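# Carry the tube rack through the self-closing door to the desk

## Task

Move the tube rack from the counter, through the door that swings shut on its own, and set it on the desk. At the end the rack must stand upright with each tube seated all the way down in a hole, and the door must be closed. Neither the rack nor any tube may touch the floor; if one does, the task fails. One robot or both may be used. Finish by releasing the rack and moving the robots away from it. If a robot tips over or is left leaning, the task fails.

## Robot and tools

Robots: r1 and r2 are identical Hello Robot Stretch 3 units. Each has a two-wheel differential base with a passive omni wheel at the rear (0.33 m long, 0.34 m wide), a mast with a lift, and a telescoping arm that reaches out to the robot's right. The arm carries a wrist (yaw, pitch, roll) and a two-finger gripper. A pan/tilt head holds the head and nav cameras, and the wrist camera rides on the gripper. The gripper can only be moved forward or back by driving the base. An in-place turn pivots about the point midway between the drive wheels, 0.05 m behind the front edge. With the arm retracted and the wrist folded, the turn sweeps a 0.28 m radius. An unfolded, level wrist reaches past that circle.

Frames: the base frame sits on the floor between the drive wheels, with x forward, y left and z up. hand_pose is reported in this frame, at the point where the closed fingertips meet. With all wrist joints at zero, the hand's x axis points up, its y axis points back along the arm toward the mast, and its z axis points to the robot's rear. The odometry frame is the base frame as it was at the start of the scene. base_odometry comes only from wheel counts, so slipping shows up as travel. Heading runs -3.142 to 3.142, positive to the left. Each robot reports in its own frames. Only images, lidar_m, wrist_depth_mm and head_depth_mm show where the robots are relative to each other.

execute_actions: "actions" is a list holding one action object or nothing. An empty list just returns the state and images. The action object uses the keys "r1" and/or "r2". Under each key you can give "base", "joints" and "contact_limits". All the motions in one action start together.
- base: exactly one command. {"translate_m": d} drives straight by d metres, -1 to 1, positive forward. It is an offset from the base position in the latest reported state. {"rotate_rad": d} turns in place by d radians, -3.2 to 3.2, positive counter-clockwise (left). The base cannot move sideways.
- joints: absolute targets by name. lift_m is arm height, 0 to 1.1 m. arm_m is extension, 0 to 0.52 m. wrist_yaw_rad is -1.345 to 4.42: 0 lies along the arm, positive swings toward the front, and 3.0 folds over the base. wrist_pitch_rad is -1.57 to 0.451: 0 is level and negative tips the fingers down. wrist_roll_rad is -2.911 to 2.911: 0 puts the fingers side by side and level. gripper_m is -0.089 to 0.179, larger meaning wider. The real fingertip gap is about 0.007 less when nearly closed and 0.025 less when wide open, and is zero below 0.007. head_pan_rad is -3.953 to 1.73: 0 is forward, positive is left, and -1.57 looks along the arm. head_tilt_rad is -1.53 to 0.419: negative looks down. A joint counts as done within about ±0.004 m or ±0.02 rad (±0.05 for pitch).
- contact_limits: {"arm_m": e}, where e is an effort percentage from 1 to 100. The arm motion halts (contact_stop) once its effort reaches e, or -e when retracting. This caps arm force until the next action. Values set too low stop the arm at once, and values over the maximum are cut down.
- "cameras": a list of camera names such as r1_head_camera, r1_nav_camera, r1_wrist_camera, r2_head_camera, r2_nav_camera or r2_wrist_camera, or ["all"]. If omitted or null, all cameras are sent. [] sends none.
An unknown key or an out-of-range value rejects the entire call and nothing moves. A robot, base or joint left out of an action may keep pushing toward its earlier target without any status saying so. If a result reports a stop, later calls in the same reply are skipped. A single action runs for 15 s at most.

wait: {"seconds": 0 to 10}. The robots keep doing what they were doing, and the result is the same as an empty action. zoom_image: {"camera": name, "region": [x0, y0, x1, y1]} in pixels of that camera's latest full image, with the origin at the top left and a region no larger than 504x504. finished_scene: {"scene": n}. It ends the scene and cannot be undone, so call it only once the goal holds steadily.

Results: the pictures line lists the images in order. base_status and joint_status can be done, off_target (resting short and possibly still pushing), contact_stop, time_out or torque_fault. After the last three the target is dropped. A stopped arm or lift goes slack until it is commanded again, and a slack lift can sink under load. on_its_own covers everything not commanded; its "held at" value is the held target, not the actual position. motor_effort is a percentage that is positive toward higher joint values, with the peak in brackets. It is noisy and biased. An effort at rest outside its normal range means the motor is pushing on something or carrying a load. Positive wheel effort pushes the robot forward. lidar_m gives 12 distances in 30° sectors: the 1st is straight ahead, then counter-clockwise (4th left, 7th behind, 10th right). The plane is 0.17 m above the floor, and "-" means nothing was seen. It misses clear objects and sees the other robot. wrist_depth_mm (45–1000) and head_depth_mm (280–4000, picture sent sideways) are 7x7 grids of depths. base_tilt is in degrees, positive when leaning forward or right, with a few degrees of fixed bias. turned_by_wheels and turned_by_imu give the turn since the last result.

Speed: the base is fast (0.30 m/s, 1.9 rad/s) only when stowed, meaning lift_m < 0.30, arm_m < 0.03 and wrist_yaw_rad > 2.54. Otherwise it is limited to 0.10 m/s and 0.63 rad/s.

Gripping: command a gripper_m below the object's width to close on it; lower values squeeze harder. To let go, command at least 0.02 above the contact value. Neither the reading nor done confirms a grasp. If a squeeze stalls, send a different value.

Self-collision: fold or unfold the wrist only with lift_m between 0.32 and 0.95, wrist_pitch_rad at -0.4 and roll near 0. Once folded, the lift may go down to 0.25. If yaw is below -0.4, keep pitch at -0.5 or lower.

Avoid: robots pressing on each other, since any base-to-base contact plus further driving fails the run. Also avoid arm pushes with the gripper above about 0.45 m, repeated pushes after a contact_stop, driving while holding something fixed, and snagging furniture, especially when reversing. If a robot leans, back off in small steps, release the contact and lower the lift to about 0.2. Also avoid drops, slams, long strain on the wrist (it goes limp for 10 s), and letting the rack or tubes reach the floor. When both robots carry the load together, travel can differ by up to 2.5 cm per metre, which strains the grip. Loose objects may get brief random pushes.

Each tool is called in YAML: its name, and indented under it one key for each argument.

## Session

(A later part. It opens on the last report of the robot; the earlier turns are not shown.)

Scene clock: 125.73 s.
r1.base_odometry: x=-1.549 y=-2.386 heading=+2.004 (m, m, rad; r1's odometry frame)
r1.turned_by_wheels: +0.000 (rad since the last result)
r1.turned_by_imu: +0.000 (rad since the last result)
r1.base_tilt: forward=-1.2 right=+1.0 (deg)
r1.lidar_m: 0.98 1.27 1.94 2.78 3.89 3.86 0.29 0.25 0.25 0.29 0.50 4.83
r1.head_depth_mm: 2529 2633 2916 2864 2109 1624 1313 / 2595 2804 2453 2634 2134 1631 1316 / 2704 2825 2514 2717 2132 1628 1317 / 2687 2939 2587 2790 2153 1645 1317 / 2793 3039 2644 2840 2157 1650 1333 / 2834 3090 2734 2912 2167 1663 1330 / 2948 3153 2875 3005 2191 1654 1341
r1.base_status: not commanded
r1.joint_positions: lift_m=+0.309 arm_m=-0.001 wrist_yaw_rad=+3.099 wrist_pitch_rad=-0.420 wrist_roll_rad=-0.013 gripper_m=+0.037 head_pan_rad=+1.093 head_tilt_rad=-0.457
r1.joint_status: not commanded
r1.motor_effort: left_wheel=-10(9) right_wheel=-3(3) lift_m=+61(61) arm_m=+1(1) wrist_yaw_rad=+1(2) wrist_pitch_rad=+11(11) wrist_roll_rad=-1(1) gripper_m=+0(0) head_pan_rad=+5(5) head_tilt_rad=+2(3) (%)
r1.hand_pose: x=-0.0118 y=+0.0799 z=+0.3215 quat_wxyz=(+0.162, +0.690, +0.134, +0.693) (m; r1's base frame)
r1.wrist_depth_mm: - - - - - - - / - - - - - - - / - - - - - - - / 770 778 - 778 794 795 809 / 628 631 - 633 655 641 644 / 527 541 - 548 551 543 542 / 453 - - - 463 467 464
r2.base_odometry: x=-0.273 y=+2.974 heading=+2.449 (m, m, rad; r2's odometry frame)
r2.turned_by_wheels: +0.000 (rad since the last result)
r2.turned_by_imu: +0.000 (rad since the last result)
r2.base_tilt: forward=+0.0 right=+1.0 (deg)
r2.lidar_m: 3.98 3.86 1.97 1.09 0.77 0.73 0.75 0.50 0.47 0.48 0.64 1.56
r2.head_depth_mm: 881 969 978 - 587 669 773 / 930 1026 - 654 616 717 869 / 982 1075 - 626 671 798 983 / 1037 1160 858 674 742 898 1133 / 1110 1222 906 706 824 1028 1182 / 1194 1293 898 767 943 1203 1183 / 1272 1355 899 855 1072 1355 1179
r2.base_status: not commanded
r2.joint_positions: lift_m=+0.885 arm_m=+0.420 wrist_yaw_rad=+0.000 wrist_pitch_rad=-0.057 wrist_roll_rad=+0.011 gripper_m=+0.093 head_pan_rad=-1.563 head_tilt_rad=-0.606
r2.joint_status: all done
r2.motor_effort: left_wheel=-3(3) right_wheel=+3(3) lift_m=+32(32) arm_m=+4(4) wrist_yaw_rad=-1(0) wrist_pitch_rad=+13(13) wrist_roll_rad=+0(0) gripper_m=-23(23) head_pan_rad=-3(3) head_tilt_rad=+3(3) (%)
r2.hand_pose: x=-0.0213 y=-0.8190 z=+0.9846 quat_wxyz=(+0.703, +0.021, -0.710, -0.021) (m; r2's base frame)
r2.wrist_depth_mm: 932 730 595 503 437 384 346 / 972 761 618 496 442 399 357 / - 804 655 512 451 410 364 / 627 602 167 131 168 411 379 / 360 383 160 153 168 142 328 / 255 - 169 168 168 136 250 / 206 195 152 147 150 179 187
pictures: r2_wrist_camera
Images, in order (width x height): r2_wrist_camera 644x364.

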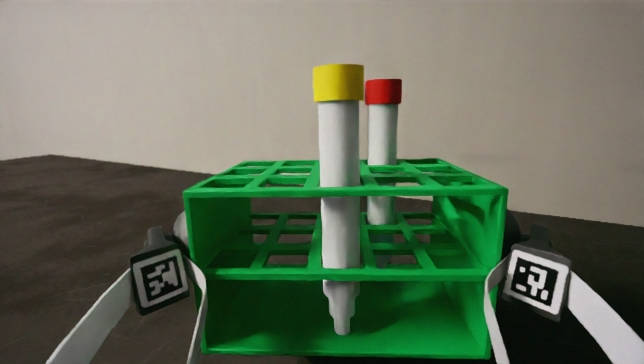

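execute_actions:
  actions:
    - {"r2":{"joints":{"arm_m":0.0,"wrist_yaw_rad":1.6},"base":{"rotate_rad":1.29}}}
  cameras: []

execute_actions:
  actions:
    - {"r2":{"base":{"translate_m":0.6},"joints":{"lift_m":0.285,"wrist_yaw_rad":2.57,"head_pan_rad":0,"head_tilt_rad":-1.2}}}
  cameras: []

execute_actions:
  actions:
    - {"r2":{"base":{"translate_m":1.0}}}
  cameras: ["r2_wrist_camera","r2_nav_camera"]

Scene clock: 141.17 s.
r1.base_odometry: x=-1.549 y=-2.386 heading=+2.004 (m, m, rad; r1's odometry frame)
r1.turned_by_wheels: +0.000 (rad since the last result)
r1.turned_by_imu: +0.001 (rad since the last result)
r1.base_tilt: forward=-1.1 right=+1.0 (deg)
r1.lidar_m: 0.99 1.28 2.01 2.78 3.89 3.87 0.29 0.25 0.25 0.29 0.50 4.85
r1.head_depth_mm: 2537 2700 2934 2897 2095 1618 1307 / 2599 2757 2432 2588 2130 1620 1316 / 2638 2861 2479 2690 2134 1626 1316 / 2725 2922 2590 2760 2151 1642 1320 / 2795 3059 2652 2817 2167 1643 1326 / 2866 3146 2718 2909 2171 1647 1331 / 2918 3177 2912 3019 2172 1656 1339
r1.base_status: not commanded
r1.joint_positions: lift_m=+0.309 arm_m=-0.001 wrist_yaw_rad=+3.099 wrist_pitch_rad=-0.420 wrist_roll_rad=-0.013 gripper_m=+0.037 head_pan_rad=+1.093 head_tilt_rad=-0.457
r1.joint_status: not commanded
r1.motor_effort: left_wheel=-10(9) right_wheel=-3(3) lift_m=+61(61) arm_m=+0(0) wrist_yaw_rad=+0(1) wrist_pitch_rad=+11(11) wrist_roll_rad=+0(0) gripper_m=+0(0) head_pan_rad=+5(4) head_tilt_rad=+2(3) (%)
r1.hand_pose: x=-0.0118 y=+0.0799 z=+0.3215 quat_wxyz=(+0.162, +0.690, +0.134, +0.693) (m; r1's base frame)
r1.wrist_depth_mm: - - - - - - - / - - - - - - - / 989 - - - - - - / 782 776 - 783 786 789 806 / 632 640 - 636 653 633 660 / 531 523 - 543 550 540 536 / 454 - - - 465 462 467
r2.base_odometry: x=-0.273 y=+2.974 heading=-2.544 (m, m, rad; r2's odometry frame)
r2.turned_by_wheels: +1.290 (rad since the last result)
r2.turned_by_imu: +1.307 (rad since the last result)
r2.base_tilt: forward=+0.0 right=+1.1 (deg)
r2.lidar_m: 1.97 0.88 0.73 0.73 0.81 0.47 0.47 0.53 0.86 3.84 4.31 1.97
r2.head_depth_mm: 3191 3537 3065 2215 1723 1506 - / 3309 3632 3109 2234 1717 1504 - / 3339 3753 3098 2229 1728 - - / 3412 3831 3078 2181 1693 1399 1236 / 3543 3991 3045 2224 1706 1400 - / 3618 3859 3035 2184 1704 1436 - / 3759 - 3051 2162 1713 1427 -
r2.base_status: done
r2.joint_positions: lift_m=+0.885 arm_m=+0.003 wrist_yaw_rad=+1.600 wrist_pitch_rad=-0.058 wrist_roll_rad=+0.011 gripper_m=+0.093 head_pan_rad=-1.563 head_tilt_rad=-0.606
r2.joint_status: all done
joint sent to its limit — the command would take r2.arm_m past its lower limit, so that joint was sent only as far as its limit.
r2.motor_effort: left_wheel=-3(9) right_wheel=+3(13) lift_m=+32(32) arm_m=-5(5) wrist_yaw_rad=+1(4) wrist_pitch_rad=+13(13) wrist_roll_rad=+0(0) gripper_m=-22(22) head_pan_rad=-4(3) head_tilt_rad=+3(3) (%)
r2.hand_pose: x=+0.2330 y=-0.1407 z=+0.9845 quat_wxyz=(+0.505, +0.524, -0.480, +0.490) (m; r2's base frame)
r2.wrist_depth_mm: 774 - - - - - - / 788 - - - - - - / 789 - - - - - - / 792 - 168 130 168 - - / 785 - 159 153 169 142 - / 796 - 169 143 168 137 - / 773 - 152 151 149 - -
pictures: none
No camera images: the call's "cameras" was empty. Leave "cameras" out to get every camera's image.

Scene clock: 148.40 s.
r1.base_odometry: x=-1.549 y=-2.386 heading=+2.004 (m, m, rad; r1's odometry frame)
r1.turned_by_wheels: +0.000 (rad since the last result)
r1.turned_by_imu: +0.001 (rad since the last result)
r1.base_tilt: forward=-1.2 right=+1.0 (deg)
r1.lidar_m: 0.98 1.27 1.43 2.78 3.89 3.87 0.29 0.25 0.25 0.29 0.50 4.85
r1.head_depth_mm: 2518 2726 2453 2531 1711 1626 1315 / 2617 2802 2455 2593 1677 1626 1322 / 2632 2848 2529 2686 2044 1632 1326 / 2724 2968 2596 2762 2142 1637 1314 / 2755 3037 2669 2821 2178 1647 1329 / 2822 3070 2715 2965 2151 1650 1332 / 2873 3211 2901 3000 2178 1669 1331
r1.base_status: not commanded
r1.joint_positions: lift_m=+0.309 arm_m=-0.001 wrist_yaw_rad=+3.099 wrist_pitch_rad=-0.420 wrist_roll_rad=-0.013 gripper_m=+0.037 head_pan_rad=+1.093 head_tilt_rad=-0.457
r1.joint_status: not commanded
r1.motor_effort: left_wheel=-10(9) right_wheel=-3(4) lift_m=+60(61) arm_m=+1(1) wrist_yaw_rad=+1(0) wrist_pitch_rad=+11(11) wrist_roll_rad=-1(1) gripper_m=-1(0) head_pan_rad=+4(4) head_tilt_rad=+2(2) (%)
r1.hand_pose: x=-0.0118 y=+0.0799 z=+0.3215 quat_wxyz=(+0.162, +0.690, +0.134, +0.693) (m; r1's base frame)
r1.wrist_depth_mm: - - - - - - - / - - - - - - - / 959 - - - - - - / 770 779 - 780 799 788 792 / 626 622 - 641 652 639 656 / 531 530 - 548 547 544 539 / 452 - - - 467 461 469
r2.base_odometry: x=-0.769 y=+2.636 heading=-2.544 (m, m, rad; r2's odometry frame)
r2.turned_by_wheels: +0.000 (rad since the last result)
r2.turned_by_imu: +0.002 (rad since the last result)
r2.base_tilt: forward=+0.0 right=+1.0 (deg)
r2.lidar_m: 1.43 0.75 0.62 0.61 0.69 1.06 1.06 1.18 1.91 3.97 3.71 1.40
r2.head_depth_mm: 1544 1553 1478 1355 1253 1180 1095 / 1673 1613 1464 1351 1254 1193 1080 / 1747 1607 1474 1358 1256 - - / 1773 1617 1471 1365 1256 1205 - / 1774 1613 1471 1359 1261 1188 - / 1765 1622 1465 1358 1263 1194 - / 1794 1165 1270 1330 1267 1186 1127
r2.base_status: done
r2.joint_positions: lift_m=+0.285 arm_m=+0.003 wrist_yaw_rad=+2.569 wrist_pitch_rad=-0.059 wrist_roll_rad=+0.011 gripper_m=+0.093 head_pan_rad=-0.007 head_tilt_rad=-1.186
r2.joint_status: all done
r2.motor_effort: left_wheel=-3(11) right_wheel=+3(12) lift_m=+17(27) arm_m=-4(5) wrist_yaw_rad=+2(4) wrist_pitch_rad=+13(13) wrist_roll_rad=+0(0) gripper_m=-22(22) head_pan_rad=+2(31) head_tilt_rad=-7(40) (%)
r2.hand_pose: x=+0.1166 y=+0.0657 z=+0.3850 quat_wxyz=(+0.219, +0.687, -0.181, +0.669) (m; r2's base frame)
r2.wrist_depth_mm: 505 549 597 659 735 - - / 523 562 619 653 759 - - / 538 582 641 673 796 - - / 554 608 167 131 168 - - / 576 620 159 152 169 142 - / 594 - 169 167 168 137 808 / 589 631 152 148 150 576 603
pictures: none
No camera images: the call's "cameras" was empty. Leave "cameras" out to get every camera's image.

Scene clock: 153.40 s.
r1.base_odometry: x=-1.549 y=-2.386 heading=+2.004 (m, m, rad; r1's odometry frame)
r1.turned_by_wheels: +0.000 (rad since the last result)
r1.turned_by_imu: +0.001 (rad since the last result)
r1.base_tilt: forward=-1.1 right=+1.0 (deg)
r1.lidar_m: 0.55 0.54 2.52 2.78 3.89 3.87 0.29 0.25 0.25 0.29 0.50 4.85
r1.head_depth_mm: 2557 2757 2923 2844 2100 1616 1314 / 2606 2829 2461 2625 2127 1632 1316 / 2671 2891 2513 2715 2141 1626 1320 / 2747 2948 2601 2727 2164 1641 1318 / 2783 3003 2667 2826 2155 1647 1326 / 2859 3088 2706 2942 2168 1649 1333 / 2900 3178 2882 2992 2173 1655 1337
r1.base_status: not commanded
r1.joint_positions: lift_m=+0.309 arm_m=-0.001 wrist_yaw_rad=+3.099 wrist_pitch_rad=-0.420 wrist_roll_rad=-0.013 gripper_m=+0.037 head_pan_rad=+1.093 head_tilt_rad=-0.457
r1.joint_status: not commanded
r1.motor_effort: left_wheel=-10(9) right_wheel=-3(3) lift_m=+61(61) arm_m=+0(0) wrist_yaw_rad=+1(1) wrist_pitch_rad=+11(11) wrist_roll_rad=+0(1) gripper_m=-1(0) head_pan_rad=+5(4) head_tilt_rad=+3(3) (%)
r1.hand_pose: x=-0.0118 y=+0.0799 z=+0.3215 quat_wxyz=(+0.162, +0.690, +0.134, +0.693) (m; r1's base frame)
r1.wrist_depth_mm: - - - - - - - / - - - - - - - / 997 - - - - - - / 758 773 - 782 785 789 573 / 624 620 - 632 647 650 476 / 526 527 - 546 554 540 447 / 456 - - - 459 467 453
r2.base_odometry: x=-1.596 y=+2.074 heading=-2.544 (m, m, rad; r2's odometry frame)
r2.turned_by_wheels: +0.000 (rad since the last result)
r2.turned_by_imu: +0.003 (rad since the last result)
r2.base_tilt: forward=+0.0 right=+1.0 (deg)
r2.lidar_m: 0.76 0.89 3.81 0.45 0.46 0.77 2.03 2.27 4.18 4.16 0.54 0.54
r2.head_depth_mm: 729 894 1049 1197 1232 1172 1096 / 759 939 1232 1330 1259 1194 1080 / 795 990 1326 1350 1257 - - / 828 1050 1421 1356 1247 1200 - / 867 1109 1432 1358 1261 1187 - / 929 1300 1470 1364 1271 1185 - / 1748 1614 1472 1369 1271 1186 1123
r2.base_status: done
r2.joint_positions: lift_m=+0.285 arm_m=+0.003 wrist_yaw_rad=+2.569 wrist_pitch_rad=-0.059 wrist_roll_rad=+0.011 gripper_m=+0.093 head_pan_rad=-0.007 head_tilt_rad=-1.186
r2.joint_status: not commanded
r2.motor_effort: left_wheel=-3(7) right_wheel=+4(13) lift_m=+17(17) arm_m=-4(4) wrist_yaw_rad=+2(2) wrist_pitch_rad=+13(13) wrist_roll_rad=+0(0) gripper_m=-21(22) head_pan_rad=+2(2) head_tilt_rad=-7(6) (%)
r2.hand_pose: x=+0.1166 y=+0.0657 z=+0.3850 quat_wxyz=(+0.219, +0.687, -0.181, +0.669) (m; r2's base frame)
r2.wrist_depth_mm: - - - - - - 621 / - - - - - - 634 / 452 - - 129 - - 645 / 430 - 167 134 168 819 646 / 431 - 159 158 169 142 662 / 422 - 169 168 168 137 641 / 424 627 153 147 150 576 608
pictures: r2_nav_camera (sideways: a quarter turn counterclockwise sets it upright), r2_wrist_camera
Images, in order (width x height): r2_nav_camera 672x504, r2_wrist_camera 644x364.

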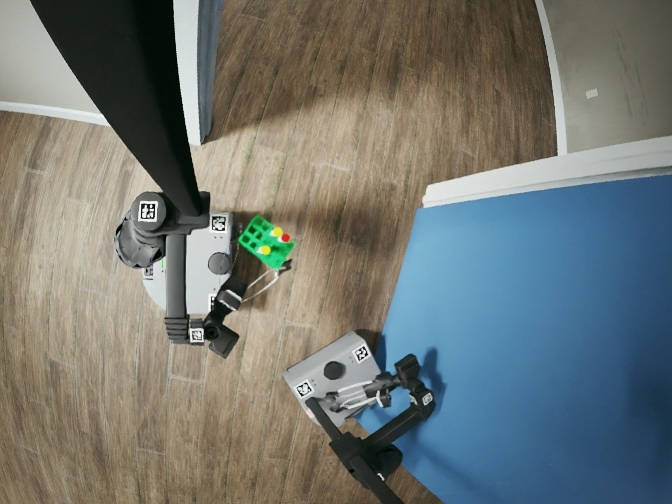

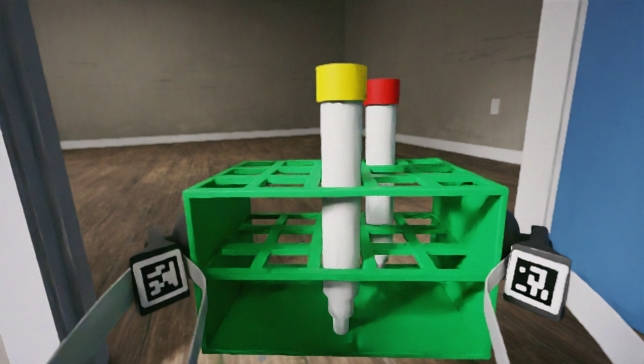

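execute_actions:
  actions:
    - {"r2":{"base":{"rotate_rad":1.09}}}
  cameras: []

execute_actions:
  actions:
    - {"r2":{"base":{"translate_m":1}}}
  cameras: []

execute_actions:
  actions:
    - {"r1":{"base":{"translate_m":0.15},"joints":{"head_pan_rad":0,"head_tilt_rad":-1.2}},"r2":{"base":{"rotate_rad":1.34}}}
  cameras: []

execute_actions:
  actions:
    - {"r1":{"base":{"translate_m":0.45}},"r2":{"base":{"translate_m":1}}}
  cameras: []

execute_actions:
  actions:
    - {"r1":{"base":{"rotate_rad":-0.72}},"r2":{"base":{"translate_m":0.72}}}
  cameras: ["r1_nav_camera","r2_nav_camera"]

Scene clock: 171.60 s.
r1.base_odometry: x=-1.549 y=-2.386 heading=+2.004 (m, m, rad; r1's odometry frame)
r1.turned_by_wheels: +0.000 (rad since the last result)
r1.turned_by_imu: +0.001 (rad since the last result)
r1.base_tilt: forward=-1.1 right=+1.0 (deg)
r1.lidar_m: 0.55 0.54 2.52 2.78 3.90 3.86 0.29 0.25 0.25 0.29 0.50 4.84
r1.head_depth_mm: 2541 2740 2929 2887 2108 1614 781 / 2619 2812 2466 2663 2120 1617 1319 / 2694 2886 2505 2735 2119 1629 1321 / 2726 2942 2594 2749 2140 1642 1322 / 2785 3015 2667 2857 2153 1651 1330 / 2876 3125 2740 2900 2164 1653 1328 / 2933 3162 2895 3042 2149 1654 1335
r1.base_status: not commanded
r1.joint_positions: lift_m=+0.309 arm_m=-0.001 wrist_yaw_rad=+3.099 wrist_pitch_rad=-0.420 wrist_roll_rad=-0.013 gripper_m=+0.037 head_pan_rad=+1.093 head_tilt_rad=-0.457
r1.joint_status: not commanded
r1.motor_effort: left_wheel=-9(9) right_wheel=-3(3) lift_m=+60(61) arm_m=+1(1) wrist_yaw_rad=+1(1) wrist_pitch_rad=+11(11) wrist_roll_rad=-1(0) gripper_m=-1(0) head_pan_rad=+4(4) head_tilt_rad=+2(2) (%)
r1.hand_pose: x=-0.0118 y=+0.0799 z=+0.3215 quat_wxyz=(+0.162, +0.690, +0.134, +0.693) (m; r1's base frame)
r1.wrist_depth_mm: - - - - - - - / - - - - - - - / 998 - - - - - - / 778 766 - 800 785 809 513 / 629 632 - 644 658 607 413 / 529 535 - 537 548 510 389 / 456 - - - 466 470 411
r2.base_odometry: x=-1.596 y=+2.074 heading=-1.454 (m, m, rad; r2's odometry frame)
r2.turned_by_wheels: +1.090 (rad since the last result)
r2.turned_by_imu: +1.101 (rad since the last result)
r2.base_tilt: forward=+0.1 right=+1.0 (deg)
r2.lidar_m: 4.01 0.45 0.47 0.82 2.17 2.32 4.18 4.18 0.54 0.54 0.76 0.95
r2.head_depth_mm: 1756 1595 1454 1355 1255 1175 1098 / 1761 1599 1478 1352 1262 1191 1080 / 1767 1610 1469 1351 1258 - - / 1756 1612 1474 1361 1257 1196 - / 1777 1619 1471 1357 1263 1187 - / 1798 1616 1474 1238 1263 1187 - / 1777 1628 1442 902 1255 1184 1118
r2.base_status: done
r2.joint_positions: lift_m=+0.285 arm_m=+0.003 wrist_yaw_rad=+2.569 wrist_pitch_rad=-0.059 wrist_roll_rad=+0.011 gripper_m=+0.093 head_pan_rad=-0.007 head_tilt_rad=-1.186
r2.joint_status: not commanded
r2.motor_effort: left_wheel=-2(11) right_wheel=+3(13) lift_m=+17(17) arm_m=-5(5) wrist_yaw_rad=+1(1) wrist_pitch_rad=+13(13) wrist_roll_rad=+0(0) gripper_m=-22(23) head_pan_rad=+2(2) head_tilt_rad=-6(7) (%)
r2.hand_pose: x=+0.1166 y=+0.0657 z=+0.3850 quat_wxyz=(+0.219, +0.687, -0.181, +0.669) (m; r2's base frame)
r2.wrist_depth_mm: - 990 670 504 458 - - / - - 706 483 474 - - / - - 752 478 504 - - / - - 168 132 168 - - / - - 159 153 169 142 - / 832 - 169 168 168 137 802 / 658 632 152 148 150 581 602
pictures: none
No camera images: the call's "cameras" was empty. Leave "cameras" out to get every camera's image.

Scene clock: 176.60 s.
r1.base_odometry: x=-1.549 y=-2.386 heading=+2.004 (m, m, rad; r1's odometry frame)
r1.turned_by_wheels: +0.000 (rad since the last result)
r1.turned_by_imu: +0.001 (rad since the last result)
r1.base_tilt: forward=-1.1 right=+1.0 (deg)
r1.lidar_m: 0.98 1.27 2.52 2.78 3.88 3.84 0.29 0.25 0.25 0.29 0.50 1.25
r1.head_depth_mm: 2560 2768 2931 2898 2124 1614 1312 / 2615 2853 2454 2624 2113 1631 1314 / 2673 2876 2507 2707 2110 1639 1320 / 2716 2984 2568 2735 2157 1639 1329 / 2790 3031 2663 2845 2172 1645 1322 / 2839 3087 2727 2919 2168 1653 1332 / 2882 3178 2909 3007 2174 1664 1344
r1.base_status: not commanded
r1.joint_positions: lift_m=+0.309 arm_m=-0.001 wrist_yaw_rad=+3.099 wrist_pitch_rad=-0.420 wrist_roll_rad=-0.013 gripper_m=+0.037 head_pan_rad=+1.093 head_tilt_rad=-0.457
r1.joint_status: not commanded
r1.motor_effort: left_wheel=-10(9) right_wheel=-3(3) lift_m=+61(61) arm_m=+0(1) wrist_yaw_rad=+1(1) wrist_pitch_rad=+11(11) wrist_roll_rad=+0(0) gripper_m=-1(0) head_pan_rad=+4(5) head_tilt_rad=+2(3) (%)
r1.hand_pose: x=-0.0118 y=+0.0799 z=+0.3215 quat_wxyz=(+0.162, +0.690, +0.134, +0.693) (m; r1's base frame)
r1.wrist_depth_mm: - - - - - - - / - - - - - - - / 985 - - - - - - / 766 774 - 785 781 807 810 / 624 623 - 647 660 655 649 / 524 526 - 541 556 546 540 / 457 - - - 461 467 466
r2.base_odometry: x=-1.480 y=+1.080 heading=-1.454 (m, m, rad; r2's odometry frame)
r2.turned_by_wheels: +0.000 (rad since the last result)
r2.turned_by_imu: +0.003 (rad since the last result)
r2.base_tilt: forward=+0.0 right=+1.0 (deg)
r2.lidar_m: 3.50 3.57 2.93 2.46 0.87 0.61 5.10 1.02 0.70 0.79 1.83 2.09
r2.head_depth_mm: 1762 1598 1471 1349 1258 1165 1094 / 1778 1592 1460 1354 1260 1199 1082 / 1768 1604 1474 1356 1252 - - / 1773 1614 1468 1358 1256 1192 - / 1786 1614 1476 1364 1267 1190 - / 1789 1620 1468 1357 1268 1193 - / 1792 1605 1474 1350 1267 1180 1133
r2.base_status: done
r2.joint_positions: lift_m=+0.285 arm_m=+0.003 wrist_yaw_rad=+2.569 wrist_pitch_rad=-0.059 wrist_roll_rad=+0.011 gripper_m=+0.093 head_pan_rad=-0.007 head_tilt_rad=-1.187
r2.joint_status: not commanded
r2.motor_effort: left_wheel=-3(8) right_wheel=+3(13) lift_m=+17(17) arm_m=-5(4) wrist_yaw_rad=+1(1) wrist_pitch_rad=+13(13) wrist_roll_rad=+0(0) gripper_m=-22(23) head_pan_rad=+2(3) head_tilt_rad=-7(7) (%)
r2.hand_pose: x=+0.1165 y=+0.0657 z=+0.3850 quat_wxyz=(+0.219, +0.687, -0.181, +0.669) (m; r2's base frame)
r2.wrist_depth_mm: - - - - - - - / - - - - - - - / - - - - - - - / - - 167 130 168 - - / - - 159 153 169 142 - / 814 - 169 167 168 137 797 / 662 629 153 147 150 579 607
pictures: none
No camera images: the call's "cameras" was empty. Leave "cameras" out to get every camera's image.

Scene clock: 179.10 s.
r1.base_odometry: x=-1.612 y=-2.249 heading=+2.003 (m, m, rad; r1's odometry frame)
r1.turned_by_wheels: +0.000 (rad since the last result)
r1.turned_by_imu: +0.000 (rad since the last result)
r1.base_tilt: forward=-1.1 right=+1.0 (deg)
r1.lidar_m: 0.84 1.08 2.42 2.68 4.02 3.97 0.28 0.26 0.26 0.33 0.69 0.98
r1.head_depth_mm: 1879 1675 1455 1376 1275 1172 849 / 1878 1679 1510 1381 1275 1197 - / 1880 1686 1521 1391 1276 1192 - / 882 1104 1466 1390 1277 1194 - / 873 1141 1474 1399 1277 1192 - / 996 1323 1527 1392 1280 1184 - / 1130 1582 1535 1399 1279 1184 1110
r1.base_status: done
r1.joint_positions: lift_m=+0.309 arm_m=-0.001 wrist_yaw_rad=+3.099 wrist_pitch_rad=-0.420 wrist_roll_rad=-0.013 gripper_m=+0.037 head_pan_rad=+0.007 head_tilt_rad=-1.185
r1.joint_status: all done
r1.motor_effort: left_wheel=-15(16) right_wheel=-1(5) lift_m=+61(61) arm_m=+1(0) wrist_yaw_rad=+1(0) wrist_pitch_rad=+11(11) wrist_roll_rad=+0(0) gripper_m=+0(0) head_pan_rad=-5(58) head_tilt_rad=-5(27) (%)
r1.hand_pose: x=-0.0118 y=+0.0799 z=+0.3215 quat_wxyz=(+0.162, +0.690, +0.134, +0.693) (m; r1's base frame)
r1.wrist_depth_mm: - - - - - - - / - - - - - - - / 985 - - - - - - / 778 778 - 791 793 807 793 / 622 634 - 637 650 651 646 / 527 534 - 547 553 547 538 / 452 - - - 464 460 466
r2.base_odometry: x=-1.480 y=+1.080 heading=-0.114 (m, m, rad; r2's odometry frame)
r2.turned_by_wheels: +1.340 (rad since the last result)
r2.turned_by_imu: +1.353 (rad since the last result)
r2.base_tilt: forward=+0.0 right=+1.0 (deg)
r2.lidar_m: 2.93 1.60 0.61 0.64 1.32 0.74 0.70 1.60 1.89 2.59 3.57 3.71
r2.head_depth_mm: 1751 1608 1468 1352 1250 1168 1097 / 1755 1585 1467 1351 1263 1196 1084 / 1782 1601 1471 1349 1259 - - / 1764 1611 1480 1363 1251 1199 - / 1782 1618 1483 1360 1263 1187 - / 1793 1614 1478 1363 1271 1192 - / 1782 1617 1485 1366 1264 1184 1128
r2.base_status: done
r2.joint_positions: lift_m=+0.285 arm_m=+0.003 wrist_yaw_rad=+2.569 wrist_pitch_rad=-0.059 wrist_roll_rad=+0.011 gripper_m=+0.093 head_pan_rad=-0.007 head_tilt_rad=-1.187
r2.joint_status: not commanded
r2.motor_effort: left_wheel=-3(10) right_wheel=+3(14) lift_m=+17(17) arm_m=-4(5) wrist_yaw_rad=+0(1) wrist_pitch_rad=+13(13) wrist_roll_rad=+0(0) gripper_m=-21(23) head_pan_rad=+2(2) head_tilt_rad=-7(6) (%)
r2.hand_pose: x=+0.1165 y=+0.0657 z=+0.3850 quat_wxyz=(+0.219, +0.687, -0.181, +0.669) (m; r2's base frame)
r2.wrist_depth_mm: - - 605 936 - - - / - - 627 781 - - - / - - 661 809 - - - / - - 168 130 168 - - / - - 159 153 169 141 - / 819 - 169 167 168 137 797 / 657 630 152 147 149 576 607
pictures: none
No camera images: the call's "cameras" was empty. Leave "cameras" out to get every camera's image.

Scene clock: 184.60 s.
r1.base_odometry: x=-1.801 y=-1.841 heading=+2.003 (m, m, rad; r1's odometry frame)
r1.turned_by_wheels: +0.000 (rad since the last result)
r1.turned_by_imu: +0.002 (rad since the last result)
r1.base_tilt: forward=-1.1 right=+0.9 (deg)
r1.lidar_m: 0.39 0.48 2.16 2.36 4.36 0.29 0.28 0.28 0.37 0.80 3.49 4.38
r1.head_depth_mm: 1850 1649 1505 1378 1267 1165 1095 / 1554 1547 1509 1383 1266 1198 - / 1379 1589 1513 1394 1276 1195 - / 405 506 671 982 1274 1195 - / 368 460 639 1104 1276 1192 - / 399 550 826 1358 1277 1178 - / 471 660 1095 1393 1281 1181 1112
r1.base_status: translate_m off_target (by the wheels' count: +0.4501 of +0.4500)
r1.joint_positions: lift_m=+0.309 arm_m=-0.001 wrist_yaw_rad=+3.099 wrist_pitch_rad=-0.420 wrist_roll_rad=-0.013 gripper_m=+0.037 head_pan_rad=+0.007 head_tilt_rad=-1.185
r1.joint_status: not commanded
r1.on_its_own: left_wheel is at rest, and its effort (-23) is outside its rest range (-18 to +18)
r1.motor_effort: left_wheel=-23(24) right_wheel=-8(7) lift_m=+61(61) arm_m=+0(1) wrist_yaw_rad=+2(1) wrist_pitch_rad=+11(11) wrist_roll_rad=+0(1) gripper_m=+0(0) head_pan_rad=-4(4) head_tilt_rad=-5(4) (%)
r1.hand_pose: x=-0.0118 y=+0.0799 z=+0.3215 quat_wxyz=(+0.162, +0.690, +0.134, +0.693) (m; r1's base frame)
r1.wrist_depth_mm: - - - - - - - / - - - - - - - / - - - - - - - / 737 773 - 782 798 781 808 / 368 630 - 637 653 639 644 / 364 531 - 548 543 541 541 / 354 - - - 466 466 465
r2.base_odometry: x=-0.486 y=+0.966 heading=-0.115 (m, m, rad; r2's odometry frame)
r2.turned_by_wheels: +0.000 (rad since the last result)
r2.turned_by_imu: +0.003 (rad since the last result)
r2.base_tilt: forward=+0.0 right=+1.0 (deg)
r2.lidar_m: 1.94 1.58 1.28 0.94 0.91 0.94 1.68 2.69 2.78 3.19 3.07 2.91
r2.head_depth_mm: 1754 1589 1452 1351 1250 1173 1094 / 1739 1599 1465 1356 1254 1198 1080 / 1753 1599 1472 1353 1254 - - / 1773 1602 1477 1364 1260 1195 - / 1780 1603 1471 1357 1268 1191 - / 1766 1601 1489 1372 1264 1192 - / 1788 1632 1477 1358 1273 1180 1122
r2.base_status: done
r2.joint_positions: lift_m=+0.285 arm_m=+0.003 wrist_yaw_rad=+2.569 wrist_pitch_rad=-0.059 wrist_roll_rad=+0.011 gripper_m=+0.093 head_pan_rad=-0.007 head_tilt_rad=-1.187
r2.joint_status: not commanded
r2.motor_effort: left_wheel=-3(7) right_wheel=+4(13) lift_m=+17(17) arm_m=-5(5) wrist_yaw_rad=+1(1) wrist_pitch_rad=+13(13) wrist_roll_rad=+0(0) gripper_m=-22(22) head_pan_rad=+1(2) head_tilt_rad=-7(7) (%)
r2.hand_pose: x=+0.1165 y=+0.0657 z=+0.3850 quat_wxyz=(+0.219, +0.687, -0.181, +0.669) (m; r2's base frame)
r2.wrist_depth_mm: 764 933 - - - - - / 775 960 - - - - - / 795 968 - - - - - / 792 983 167 131 168 - - / 818 973 160 153 169 142 - / 772 - 169 168 168 137 805 / 653 627 152 147 149 578 606
pictures: none
No camera images: the call's "cameras" was empty. Leave "cameras" out to get every camera's image.

Scene clock: 188.77 s.
r1.base_odometry: x=-1.801 y=-1.840 heading=+1.283 (m, m, rad; r1's odometry frame)
r1.turned_by_wheels: -0.720 (rad since the last result)
r1.turned_by_imu: -0.717 (rad since the last result)
r1.base_tilt: forward=-1.1 right=+1.0 (deg)
r1.lidar_m: 4.38 0.40 0.39 1.00 2.20 3.84 0.28 0.25 0.25 0.30 0.54 2.80
r1.head_depth_mm: 1878 1677 1523 1370 1268 1172 788 / 1874 1673 1511 1390 1268 1198 - / 1883 1685 1523 1388 1277 1197 - / 1899 1686 1521 1385 1275 1197 - / 1903 1693 1532 1390 1284 1189 - / 1906 1701 1530 1390 1237 1182 - / 1912 1701 1540 800 1094 1189 1113
r1.base_status: done
r1.joint_positions: lift_m=+0.309 arm_m=-0.001 wrist_yaw_rad=+3.099 wrist_pitch_rad=-0.420 wrist_roll_rad=-0.013 gripper_m=+0.037 head_pan_rad=+0.007 head_tilt_rad=-1.185
r1.joint_status: not commanded
r1.motor_effort: left_wheel=-11(16) right_wheel=-12(22) lift_m=+61(60) arm_m=+0(0) wrist_yaw_rad=+1(1) wrist_pitch_rad=+11(11) wrist_roll_rad=+0(0) gripper_m=+0(0) head_pan_rad=-4(3) head_tilt_rad=-4(5) (%)
r1.hand_pose: x=-0.0118 y=+0.0799 z=+0.3215 quat_wxyz=(+0.162, +0.690, +0.134, +0.693) (m; r1's base frame)
r1.wrist_depth_mm: - - - - 814 451 318 / - - - - 812 457 340 / 998 - - - 825 440 371 / 771 774 - 765 716 438 430 / 627 628 - 640 627 481 626 / 527 530 - 537 548 520 539 / 455 - - - 459 467 469
r2.base_odometry: x=+0.229 y=+0.884 heading=-0.115 (m, m, rad; r2's odometry frame)
r2.turned_by_wheels: +0.000 (rad since the last result)
r2.turned_by_imu: +0.002 (rad since the last result)
r2.base_tilt: forward=+0.0 right=+1.0 (deg)
r2.lidar_m: 1.22 1.44 1.06 1.31 1.27 1.31 2.36 3.30 3.43 2.84 2.74 2.02
r2.head_depth_mm: 1764 1594 1478 1353 1250 1176 1092 / 1720 1594 1457 1355 1253 1201 1078 / 1653 1563 1462 1358 1254 - - / 1664 1613 1469 1355 1256 1200 - / 1594 1631 1469 1359 1266 1183 - / 1498 1605 1486 1359 1263 1190 - / 1422 1597 1479 1356 1266 1185 1132
r2.base_status: done
r2.joint_positions: lift_m=+0.285 arm_m=+0.003 wrist_yaw_rad=+2.569 wrist_pitch_rad=-0.059 wrist_roll_rad=+0.011 gripper_m=+0.093 head_pan_rad=-0.007 head_tilt_rad=-1.187
r2.joint_status: not commanded
r2.motor_effort: left_wheel=-3(8) right_wheel=+2(15) lift_m=+17(17) arm_m=-5(5) wrist_yaw_rad=+0(0) wrist_pitch_rad=+13(13) wrist_roll_rad=+0(0) gripper_m=-23(22) head_pan_rad=+3(2) head_tilt_rad=-6(6) (%)
r2.hand_pose: x=+0.1165 y=+0.0657 z=+0.3850 quat_wxyz=(+0.219, +0.687, -0.181, +0.669) (m; r2's base frame)
r2.wrist_depth_mm: - - - - - - - / - - - - - - - / - - - 130 - - - / - - 167 135 168 - - / - - 160 158 169 142 - / 830 - 169 168 168 137 803 / 647 624 152 147 150 582 604
pictures: r1_nav_camera (sideways: a quarter turn counterclockwise sets it upright), r2_nav_camera (sideways: a quarter turn counterclockwise sets it upright)
Images, in order (width x height): r1_nav_camera 672x504, r2_nav_camera 672x504.

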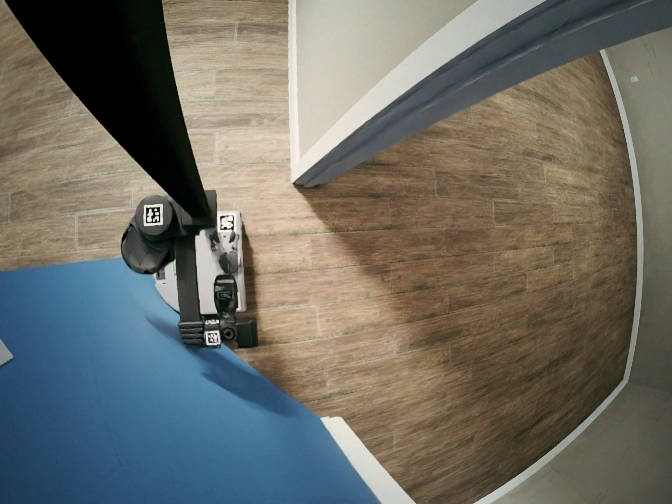

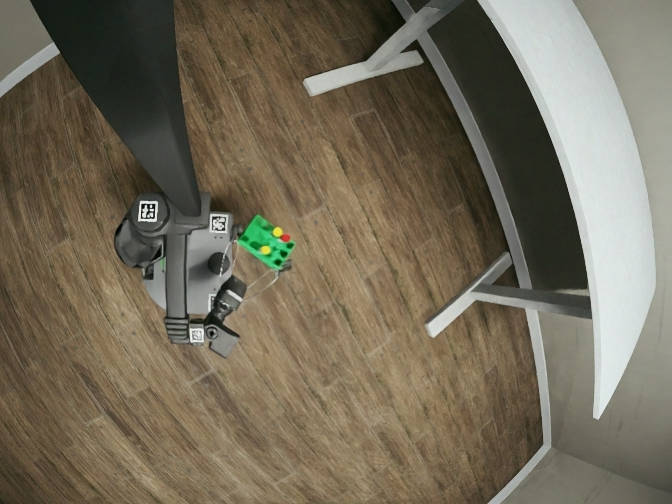

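execute_actions:
  actions:
    - {"r1":{"base":{"translate_m":0.53}},"r2":{"base":{"rotate_rad":2.06},"joints":{"lift_m":0.94,"wrist_yaw_rad":0,"head_pan_rad":-1.57,"head_tilt_rad":-0.7}}}
  cameras: ["r2_wrist_camera","r2_head_camera"]

Scene clock: 199.53 s.
r1.base_odometry: x=-1.650 y=-1.332 heading=+1.283 (m, m, rad; r1's odometry frame)
r1.turned_by_wheels: +0.000 (rad since the last result)
r1.turned_by_imu: +0.004 (rad since the last result)
r1.base_tilt: forward=-1.1 right=+1.0 (deg)
r1.lidar_m: 3.87 1.67 1.65 0.56 0.34 0.30 0.28 0.28 0.36 0.74 2.07 2.79
r1.head_depth_mm: 1876 1685 1503 1374 1258 1172 1084 / 1875 1679 1520 1387 1261 1198 - / 1877 1671 1513 1385 1270 1190 - / 1896 1692 1525 1387 1278 1201 - / 1892 1691 1532 1390 1275 1192 - / 1889 1696 1523 1384 1279 1181 - / 1907 1700 1538 1397 1284 1180 1115
r1.base_status: translate_m off_target (by the wheels' count: +0.5302 of +0.5300)
r1.joint_positions: lift_m=+0.309 arm_m=-0.001 wrist_yaw_rad=+3.100 wrist_pitch_rad=-0.420 wrist_roll_rad=-0.013 gripper_m=+0.037 head_pan_rad=+0.006 head_tilt_rad=-1.187
r1.joint_status: not commanded
r1.on_its_own: left_wheel is at rest, and its effort (-22) is outside its rest range (-18 to +18)
r1.motor_effort: left_wheel=-22(27) right_wheel=-18(20) lift_m=+61(61) arm_m=+0(0) wrist_yaw_rad=+0(0) wrist_pitch_rad=+11(11) wrist_roll_rad=+0(0) gripper_m=+0(0) head_pan_rad=-4(5) head_tilt_rad=-4(4) (%)
r1.hand_pose: x=-0.0118 y=+0.0799 z=+0.3216 quat_wxyz=(+0.161, +0.690, +0.134, +0.693) (m; r1's base frame)
r1.wrist_depth_mm: 284 286 - - - - - / 320 309 - - - - - / 900 335 924 - - - - / 695 375 - 777 798 794 808 / 377 423 - 628 650 650 643 / 370 483 - 537 552 540 537 / 364 - - - 467 468 463
r2.base_odometry: x=+0.229 y=+0.884 heading=+1.945 (m, m, rad; r2's odometry frame)
r2.turned_by_wheels: +2.060 (rad since the last result)
r2.turned_by_imu: +2.085 (rad since the last result)
r2.base_tilt: forward=+0.0 right=+1.1 (deg)
r2.lidar_m: 1.26 1.30 1.65 3.30 3.41 2.87 2.74 2.11 1.22 1.44 1.07 1.33
r2.head_depth_mm: 1194 954 728 1825 - - - / 1194 957 456 468 - - 1126 / 1204 950 405 - - - 1106 / 1209 948 674 1755 1566 1328 1125 / 1218 936 720 1811 1565 1318 1144 / 1228 941 755 1825 1573 1319 1139 / 1228 936 752 1363 1489 1319 1144
r2.base_status: done
r2.joint_positions: lift_m=+0.940 arm_m=+0.003 wrist_yaw_rad=+0.002 wrist_pitch_rad=-0.059 wrist_roll_rad=+0.011 gripper_m=+0.093 head_pan_rad=-1.563 head_tilt_rad=-0.705
r2.joint_status: all done
r2.motor_effort: left_wheel=-3(10) right_wheel=+2(12) lift_m=+31(33) arm_m=-4(4) wrist_yaw_rad=-1(2) wrist_pitch_rad=+13(13) wrist_roll_rad=+0(0) gripper_m=-22(22) head_pan_rad=-4(32) head_tilt_rad=+3(32) (%)
r2.hand_pose: x=-0.0210 y=-0.4025 z=+1.0392 quat_wxyz=(+0.703, +0.022, -0.710, -0.021) (m; r2's base frame)
r2.wrist_depth_mm: - - - - - - - / - - - - - - - / - - - - - - - / 712 680 167 131 168 539 592 / 440 438 159 157 169 142 437 / - - 169 168 168 137 - / - - 152 147 150 - 910
pictures: r2_head_camera (sideways: a quarter turn clockwise sets it upright), r2_wrist_camera
Images, in order (width x height): r2_head_camera 896x504, r2_wrist_camera 644x364.

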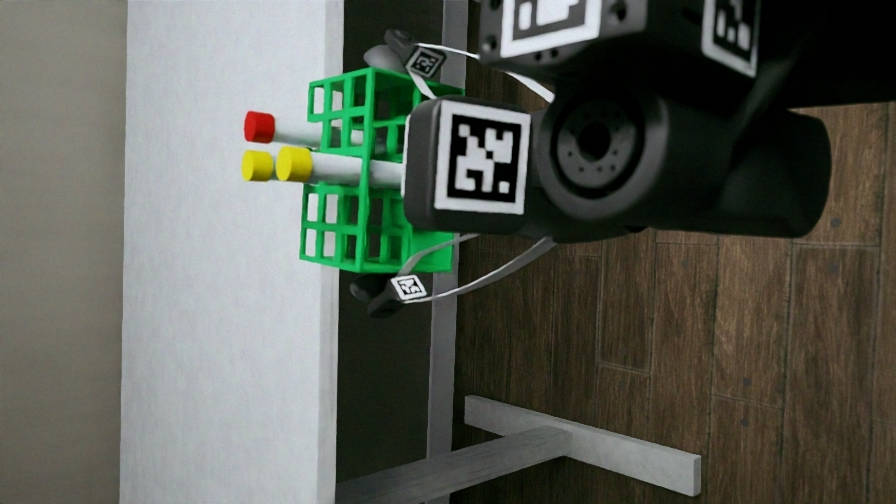

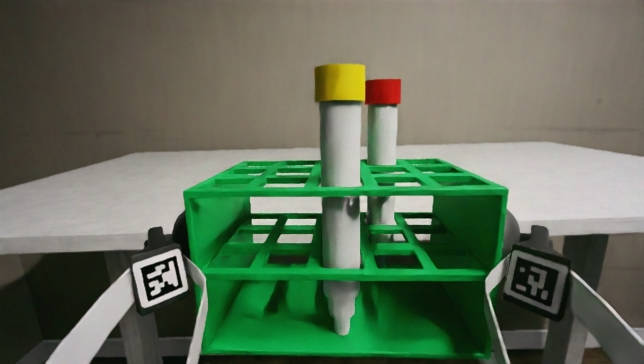

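execute_actions:
  actions:
    - {"r1":{"base":{"translate_m":0.1}},"r2":{"joints":{"arm_m":0.42}}}
  cameras: []

execute_actions:
  actions:
    - {"r2":{"joints":{"lift_m":0.9}}}
  cameras: ["r2_wrist_camera","r2_head_camera"]

Scene clock: 210.17 s.
r1.base_odometry: x=-1.622 y=-1.236 heading=+1.283 (m, m, rad; r1's odometry frame)
r1.turned_by_wheels: +0.000 (rad since the last result)
r1.turned_by_imu: +0.002 (rad since the last result)
r1.base_tilt: forward=-1.1 right=+1.0 (deg)
r1.lidar_m: 3.77 3.89 1.59 0.98 0.37 0.33 0.31 0.33 0.44 0.81 2.07 2.79
r1.head_depth_mm: 1873 1673 1514 1377 1270 1164 1089 / 1900 1685 1511 1371 1271 1206 - / 1882 1681 1513 1393 1271 1197 - / 1892 1684 1526 1385 1275 1199 - / 1888 1704 1526 1393 1287 1189 - / 1901 1692 1520 1386 1286 1181 - / 1920 1697 1519 1396 1280 1180 1115
r1.base_status: done
r1.joint_positions: lift_m=+0.309 arm_m=-0.001 wrist_yaw_rad=+3.100 wrist_pitch_rad=-0.420 wrist_roll_rad=-0.013 gripper_m=+0.037 head_pan_rad=+0.006 head_tilt_rad=-1.187
r1.joint_status: not commanded
r1.motor_effort: left_wheel=+0(18) right_wheel=-2(14) lift_m=+60(60) arm_m=+0(0) wrist_yaw_rad=+0(0) wrist_pitch_rad=+11(11) wrist_roll_rad=+0(1) gripper_m=+0(0) head_pan_rad=-5(4) head_tilt_rad=-4(4) (%)
r1.hand_pose: x=-0.0118 y=+0.0799 z=+0.3216 quat_wxyz=(+0.161, +0.690, +0.134, +0.693) (m; r1's base frame)
r1.wrist_depth_mm: 296 402 - - - - - / 313 415 - - - - - / 338 402 - - - - - / 358 410 - 788 788 793 799 / 379 442 - 629 660 648 647 / 387 482 - 539 540 540 547 / 391 - - - 461 463 464
r2.base_odometry: x=+0.229 y=+0.884 heading=+1.945 (m, m, rad; r2's odometry frame)
r2.turned_by_wheels: +0.000 (rad since the last result)
r2.turned_by_imu: +0.000 (rad since the last result)
r2.base_tilt: forward=+0.1 right=+1.0 (deg)
r2.lidar_m: 1.26 1.30 1.59 3.28 3.39 2.88 2.75 2.11 1.22 1.44 1.07 1.32
r2.head_depth_mm: 1196 - 1636 1796 1587 1332 1144 / 1200 - 727 1823 1571 1330 1142 / 1188 - 691 1800 1578 1321 1141 / 1205 890 724 1810 1562 1326 1139 / 1218 944 724 1808 1572 1319 1145 / 1225 937 752 1820 1566 1317 1142 / 1225 934 753 1356 1487 1318 1140
r2.base_status: not commanded
r2.joint_positions: lift_m=+0.940 arm_m=+0.420 wrist_yaw_rad=+0.000 wrist_pitch_rad=-0.059 wrist_roll_rad=+0.011 gripper_m=+0.093 head_pan_rad=-1.563 head_tilt_rad=-0.705
r2.joint_status: all done
r2.motor_effort: left_wheel=-3(3) right_wheel=+2(3) lift_m=+32(32) arm_m=+4(5) wrist_yaw_rad=-1(1) wrist_pitch_rad=+13(13) wrist_roll_rad=+0(0) gripper_m=-22(22) head_pan_rad=-2(2) head_tilt_rad=+3(2) (%)
r2.hand_pose: x=-0.0214 y=-0.8189 z=+1.0392 quat_wxyz=(+0.703, +0.021, -0.710, -0.021) (m; r2's base frame)
r2.wrist_depth_mm: 716 719 721 715 728 717 715 / 740 748 742 739 738 739 739 / 773 777 780 762 773 787 765 / 694 667 167 132 167 530 586 / 400 424 159 157 169 142 360 / 282 - 169 168 168 137 275 / 227 214 152 147 150 198 206
pictures: none
No camera images: the call's "cameras" was empty. Leave "cameras" out to get every camera's image.

Scene clock: 211.33 s.
r1.base_odometry: x=-1.622 y=-1.236 heading=+1.283 (m, m, rad; r1's odometry frame)
r1.turned_by_wheels: +0.000 (rad since the last result)
r1.turned_by_imu: +0.000 (rad since the last result)
r1.base_tilt: forward=-1.1 right=+1.0 (deg)
r1.lidar_m: 3.76 3.90 1.59 0.98 0.37 0.33 0.31 0.32 0.44 0.81 2.06 2.78
r1.head_depth_mm: 1890 1673 1512 1375 1260 1165 1091 / 1881 1680 1517 1388 1267 1199 - / 1877 1682 1525 1376 1270 1199 - / 1878 1682 1524 1390 1272 1201 - / 1909 1686 1525 1392 1271 1198 - / 1896 1694 1529 1394 1277 1184 - / 1913 1693 1536 1398 1279 1187 1115
r1.base_status: not commanded
r1.joint_positions: lift_m=+0.309 arm_m=-0.001 wrist_yaw_rad=+3.100 wrist_pitch_rad=-0.420 wrist_roll_rad=-0.013 gripper_m=+0.037 head_pan_rad=+0.006 head_tilt_rad=-1.187
r1.joint_status: not commanded
r1.motor_effort: left_wheel=+0(1) right_wheel=-1(2) lift_m=+60(60) arm_m=+1(0) wrist_yaw_rad=+0(0) wrist_pitch_rad=+11(11) wrist_roll_rad=+0(0) gripper_m=+0(0) head_pan_rad=-4(4) head_tilt_rad=-4(4) (%)
r1.hand_pose: x=-0.0118 y=+0.0799 z=+0.3216 quat_wxyz=(+0.161, +0.690, +0.134, +0.693) (m; r1's base frame)
r1.wrist_depth_mm: 294 403 - - - - - / 315 409 - - - - - / 336 400 - - - - - / 361 410 - 786 787 794 804 / 381 439 - 646 652 651 648 / 388 476 - 532 548 541 543 / 393 - - - 462 471 466
r2.base_odometry: x=+0.229 y=+0.884 heading=+1.945 (m, m, rad; r2's odometry frame)
r2.turned_by_wheels: +0.000 (rad since the last result)
r2.turned_by_imu: +0.000 (rad since the last result)
r2.base_tilt: forward=+0.1 right=+1.0 (deg)
r2.lidar_m: 1.26 1.30 1.58 3.29 3.40 2.87 2.75 2.11 1.22 1.44 1.06 1.32
r2.head_depth_mm: 1193 1016 - 1840 1536 1325 1149 / 1197 1088 1641 1800 1573 1319 1146 / 1201 918 1672 1821 1574 1327 1151 / 1215 975 723 1828 1580 1330 1139 / 1215 942 723 1819 1573 1321 1147 / 1216 938 754 1817 1583 1323 1140 / 1230 939 750 1354 1495 1316 1145
r2.base_status: not commanded
r2.joint_positions: lift_m=+0.900 arm_m=+0.420 wrist_yaw_rad=+0.000 wrist_pitch_rad=-0.059 wrist_roll_rad=+0.011 gripper_m=+0.093 head_pan_rad=-1.563 head_tilt_rad=-0.705
r2.joint_status: all done
r2.motor_effort: left_wheel=-3(3) right_wheel=+3(3) lift_m=+17(27) arm_m=+4(4) wrist_yaw_rad=-1(1) wrist_pitch_rad=+13(13) wrist_roll_rad=+0(0) gripper_m=-23(23) head_pan_rad=-3(2) head_tilt_rad=+3(2) (%)
r2.hand_pose: x=-0.0214 y=-0.8189 z=+0.9999 quat_wxyz=(+0.703, +0.021, -0.710, -0.021) (m; r2's base frame)
r2.wrist_depth_mm: 716 717 711 714 721 717 725 / 748 739 749 740 752 751 735 / 771 783 776 767 780 777 777 / 513 500 168 132 168 397 435 / 297 316 159 157 169 142 270 / 209 - 169 168 168 136 207 / 169 160 146 145 144 148 153
pictures: r2_head_camera (sideways: a quarter turn clockwise sets it upright), r2_wrist_camera
Images, in order (width x height): r2_head_camera 896x504, r2_wrist_camera 644x364.

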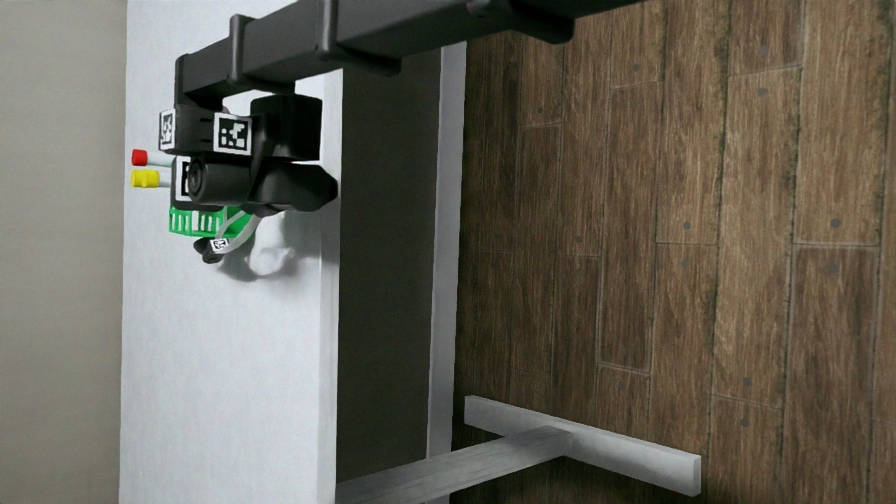

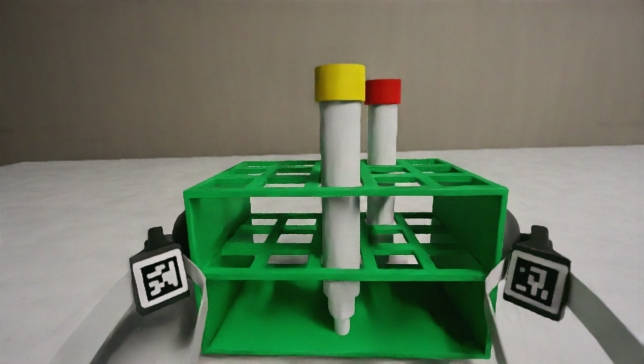

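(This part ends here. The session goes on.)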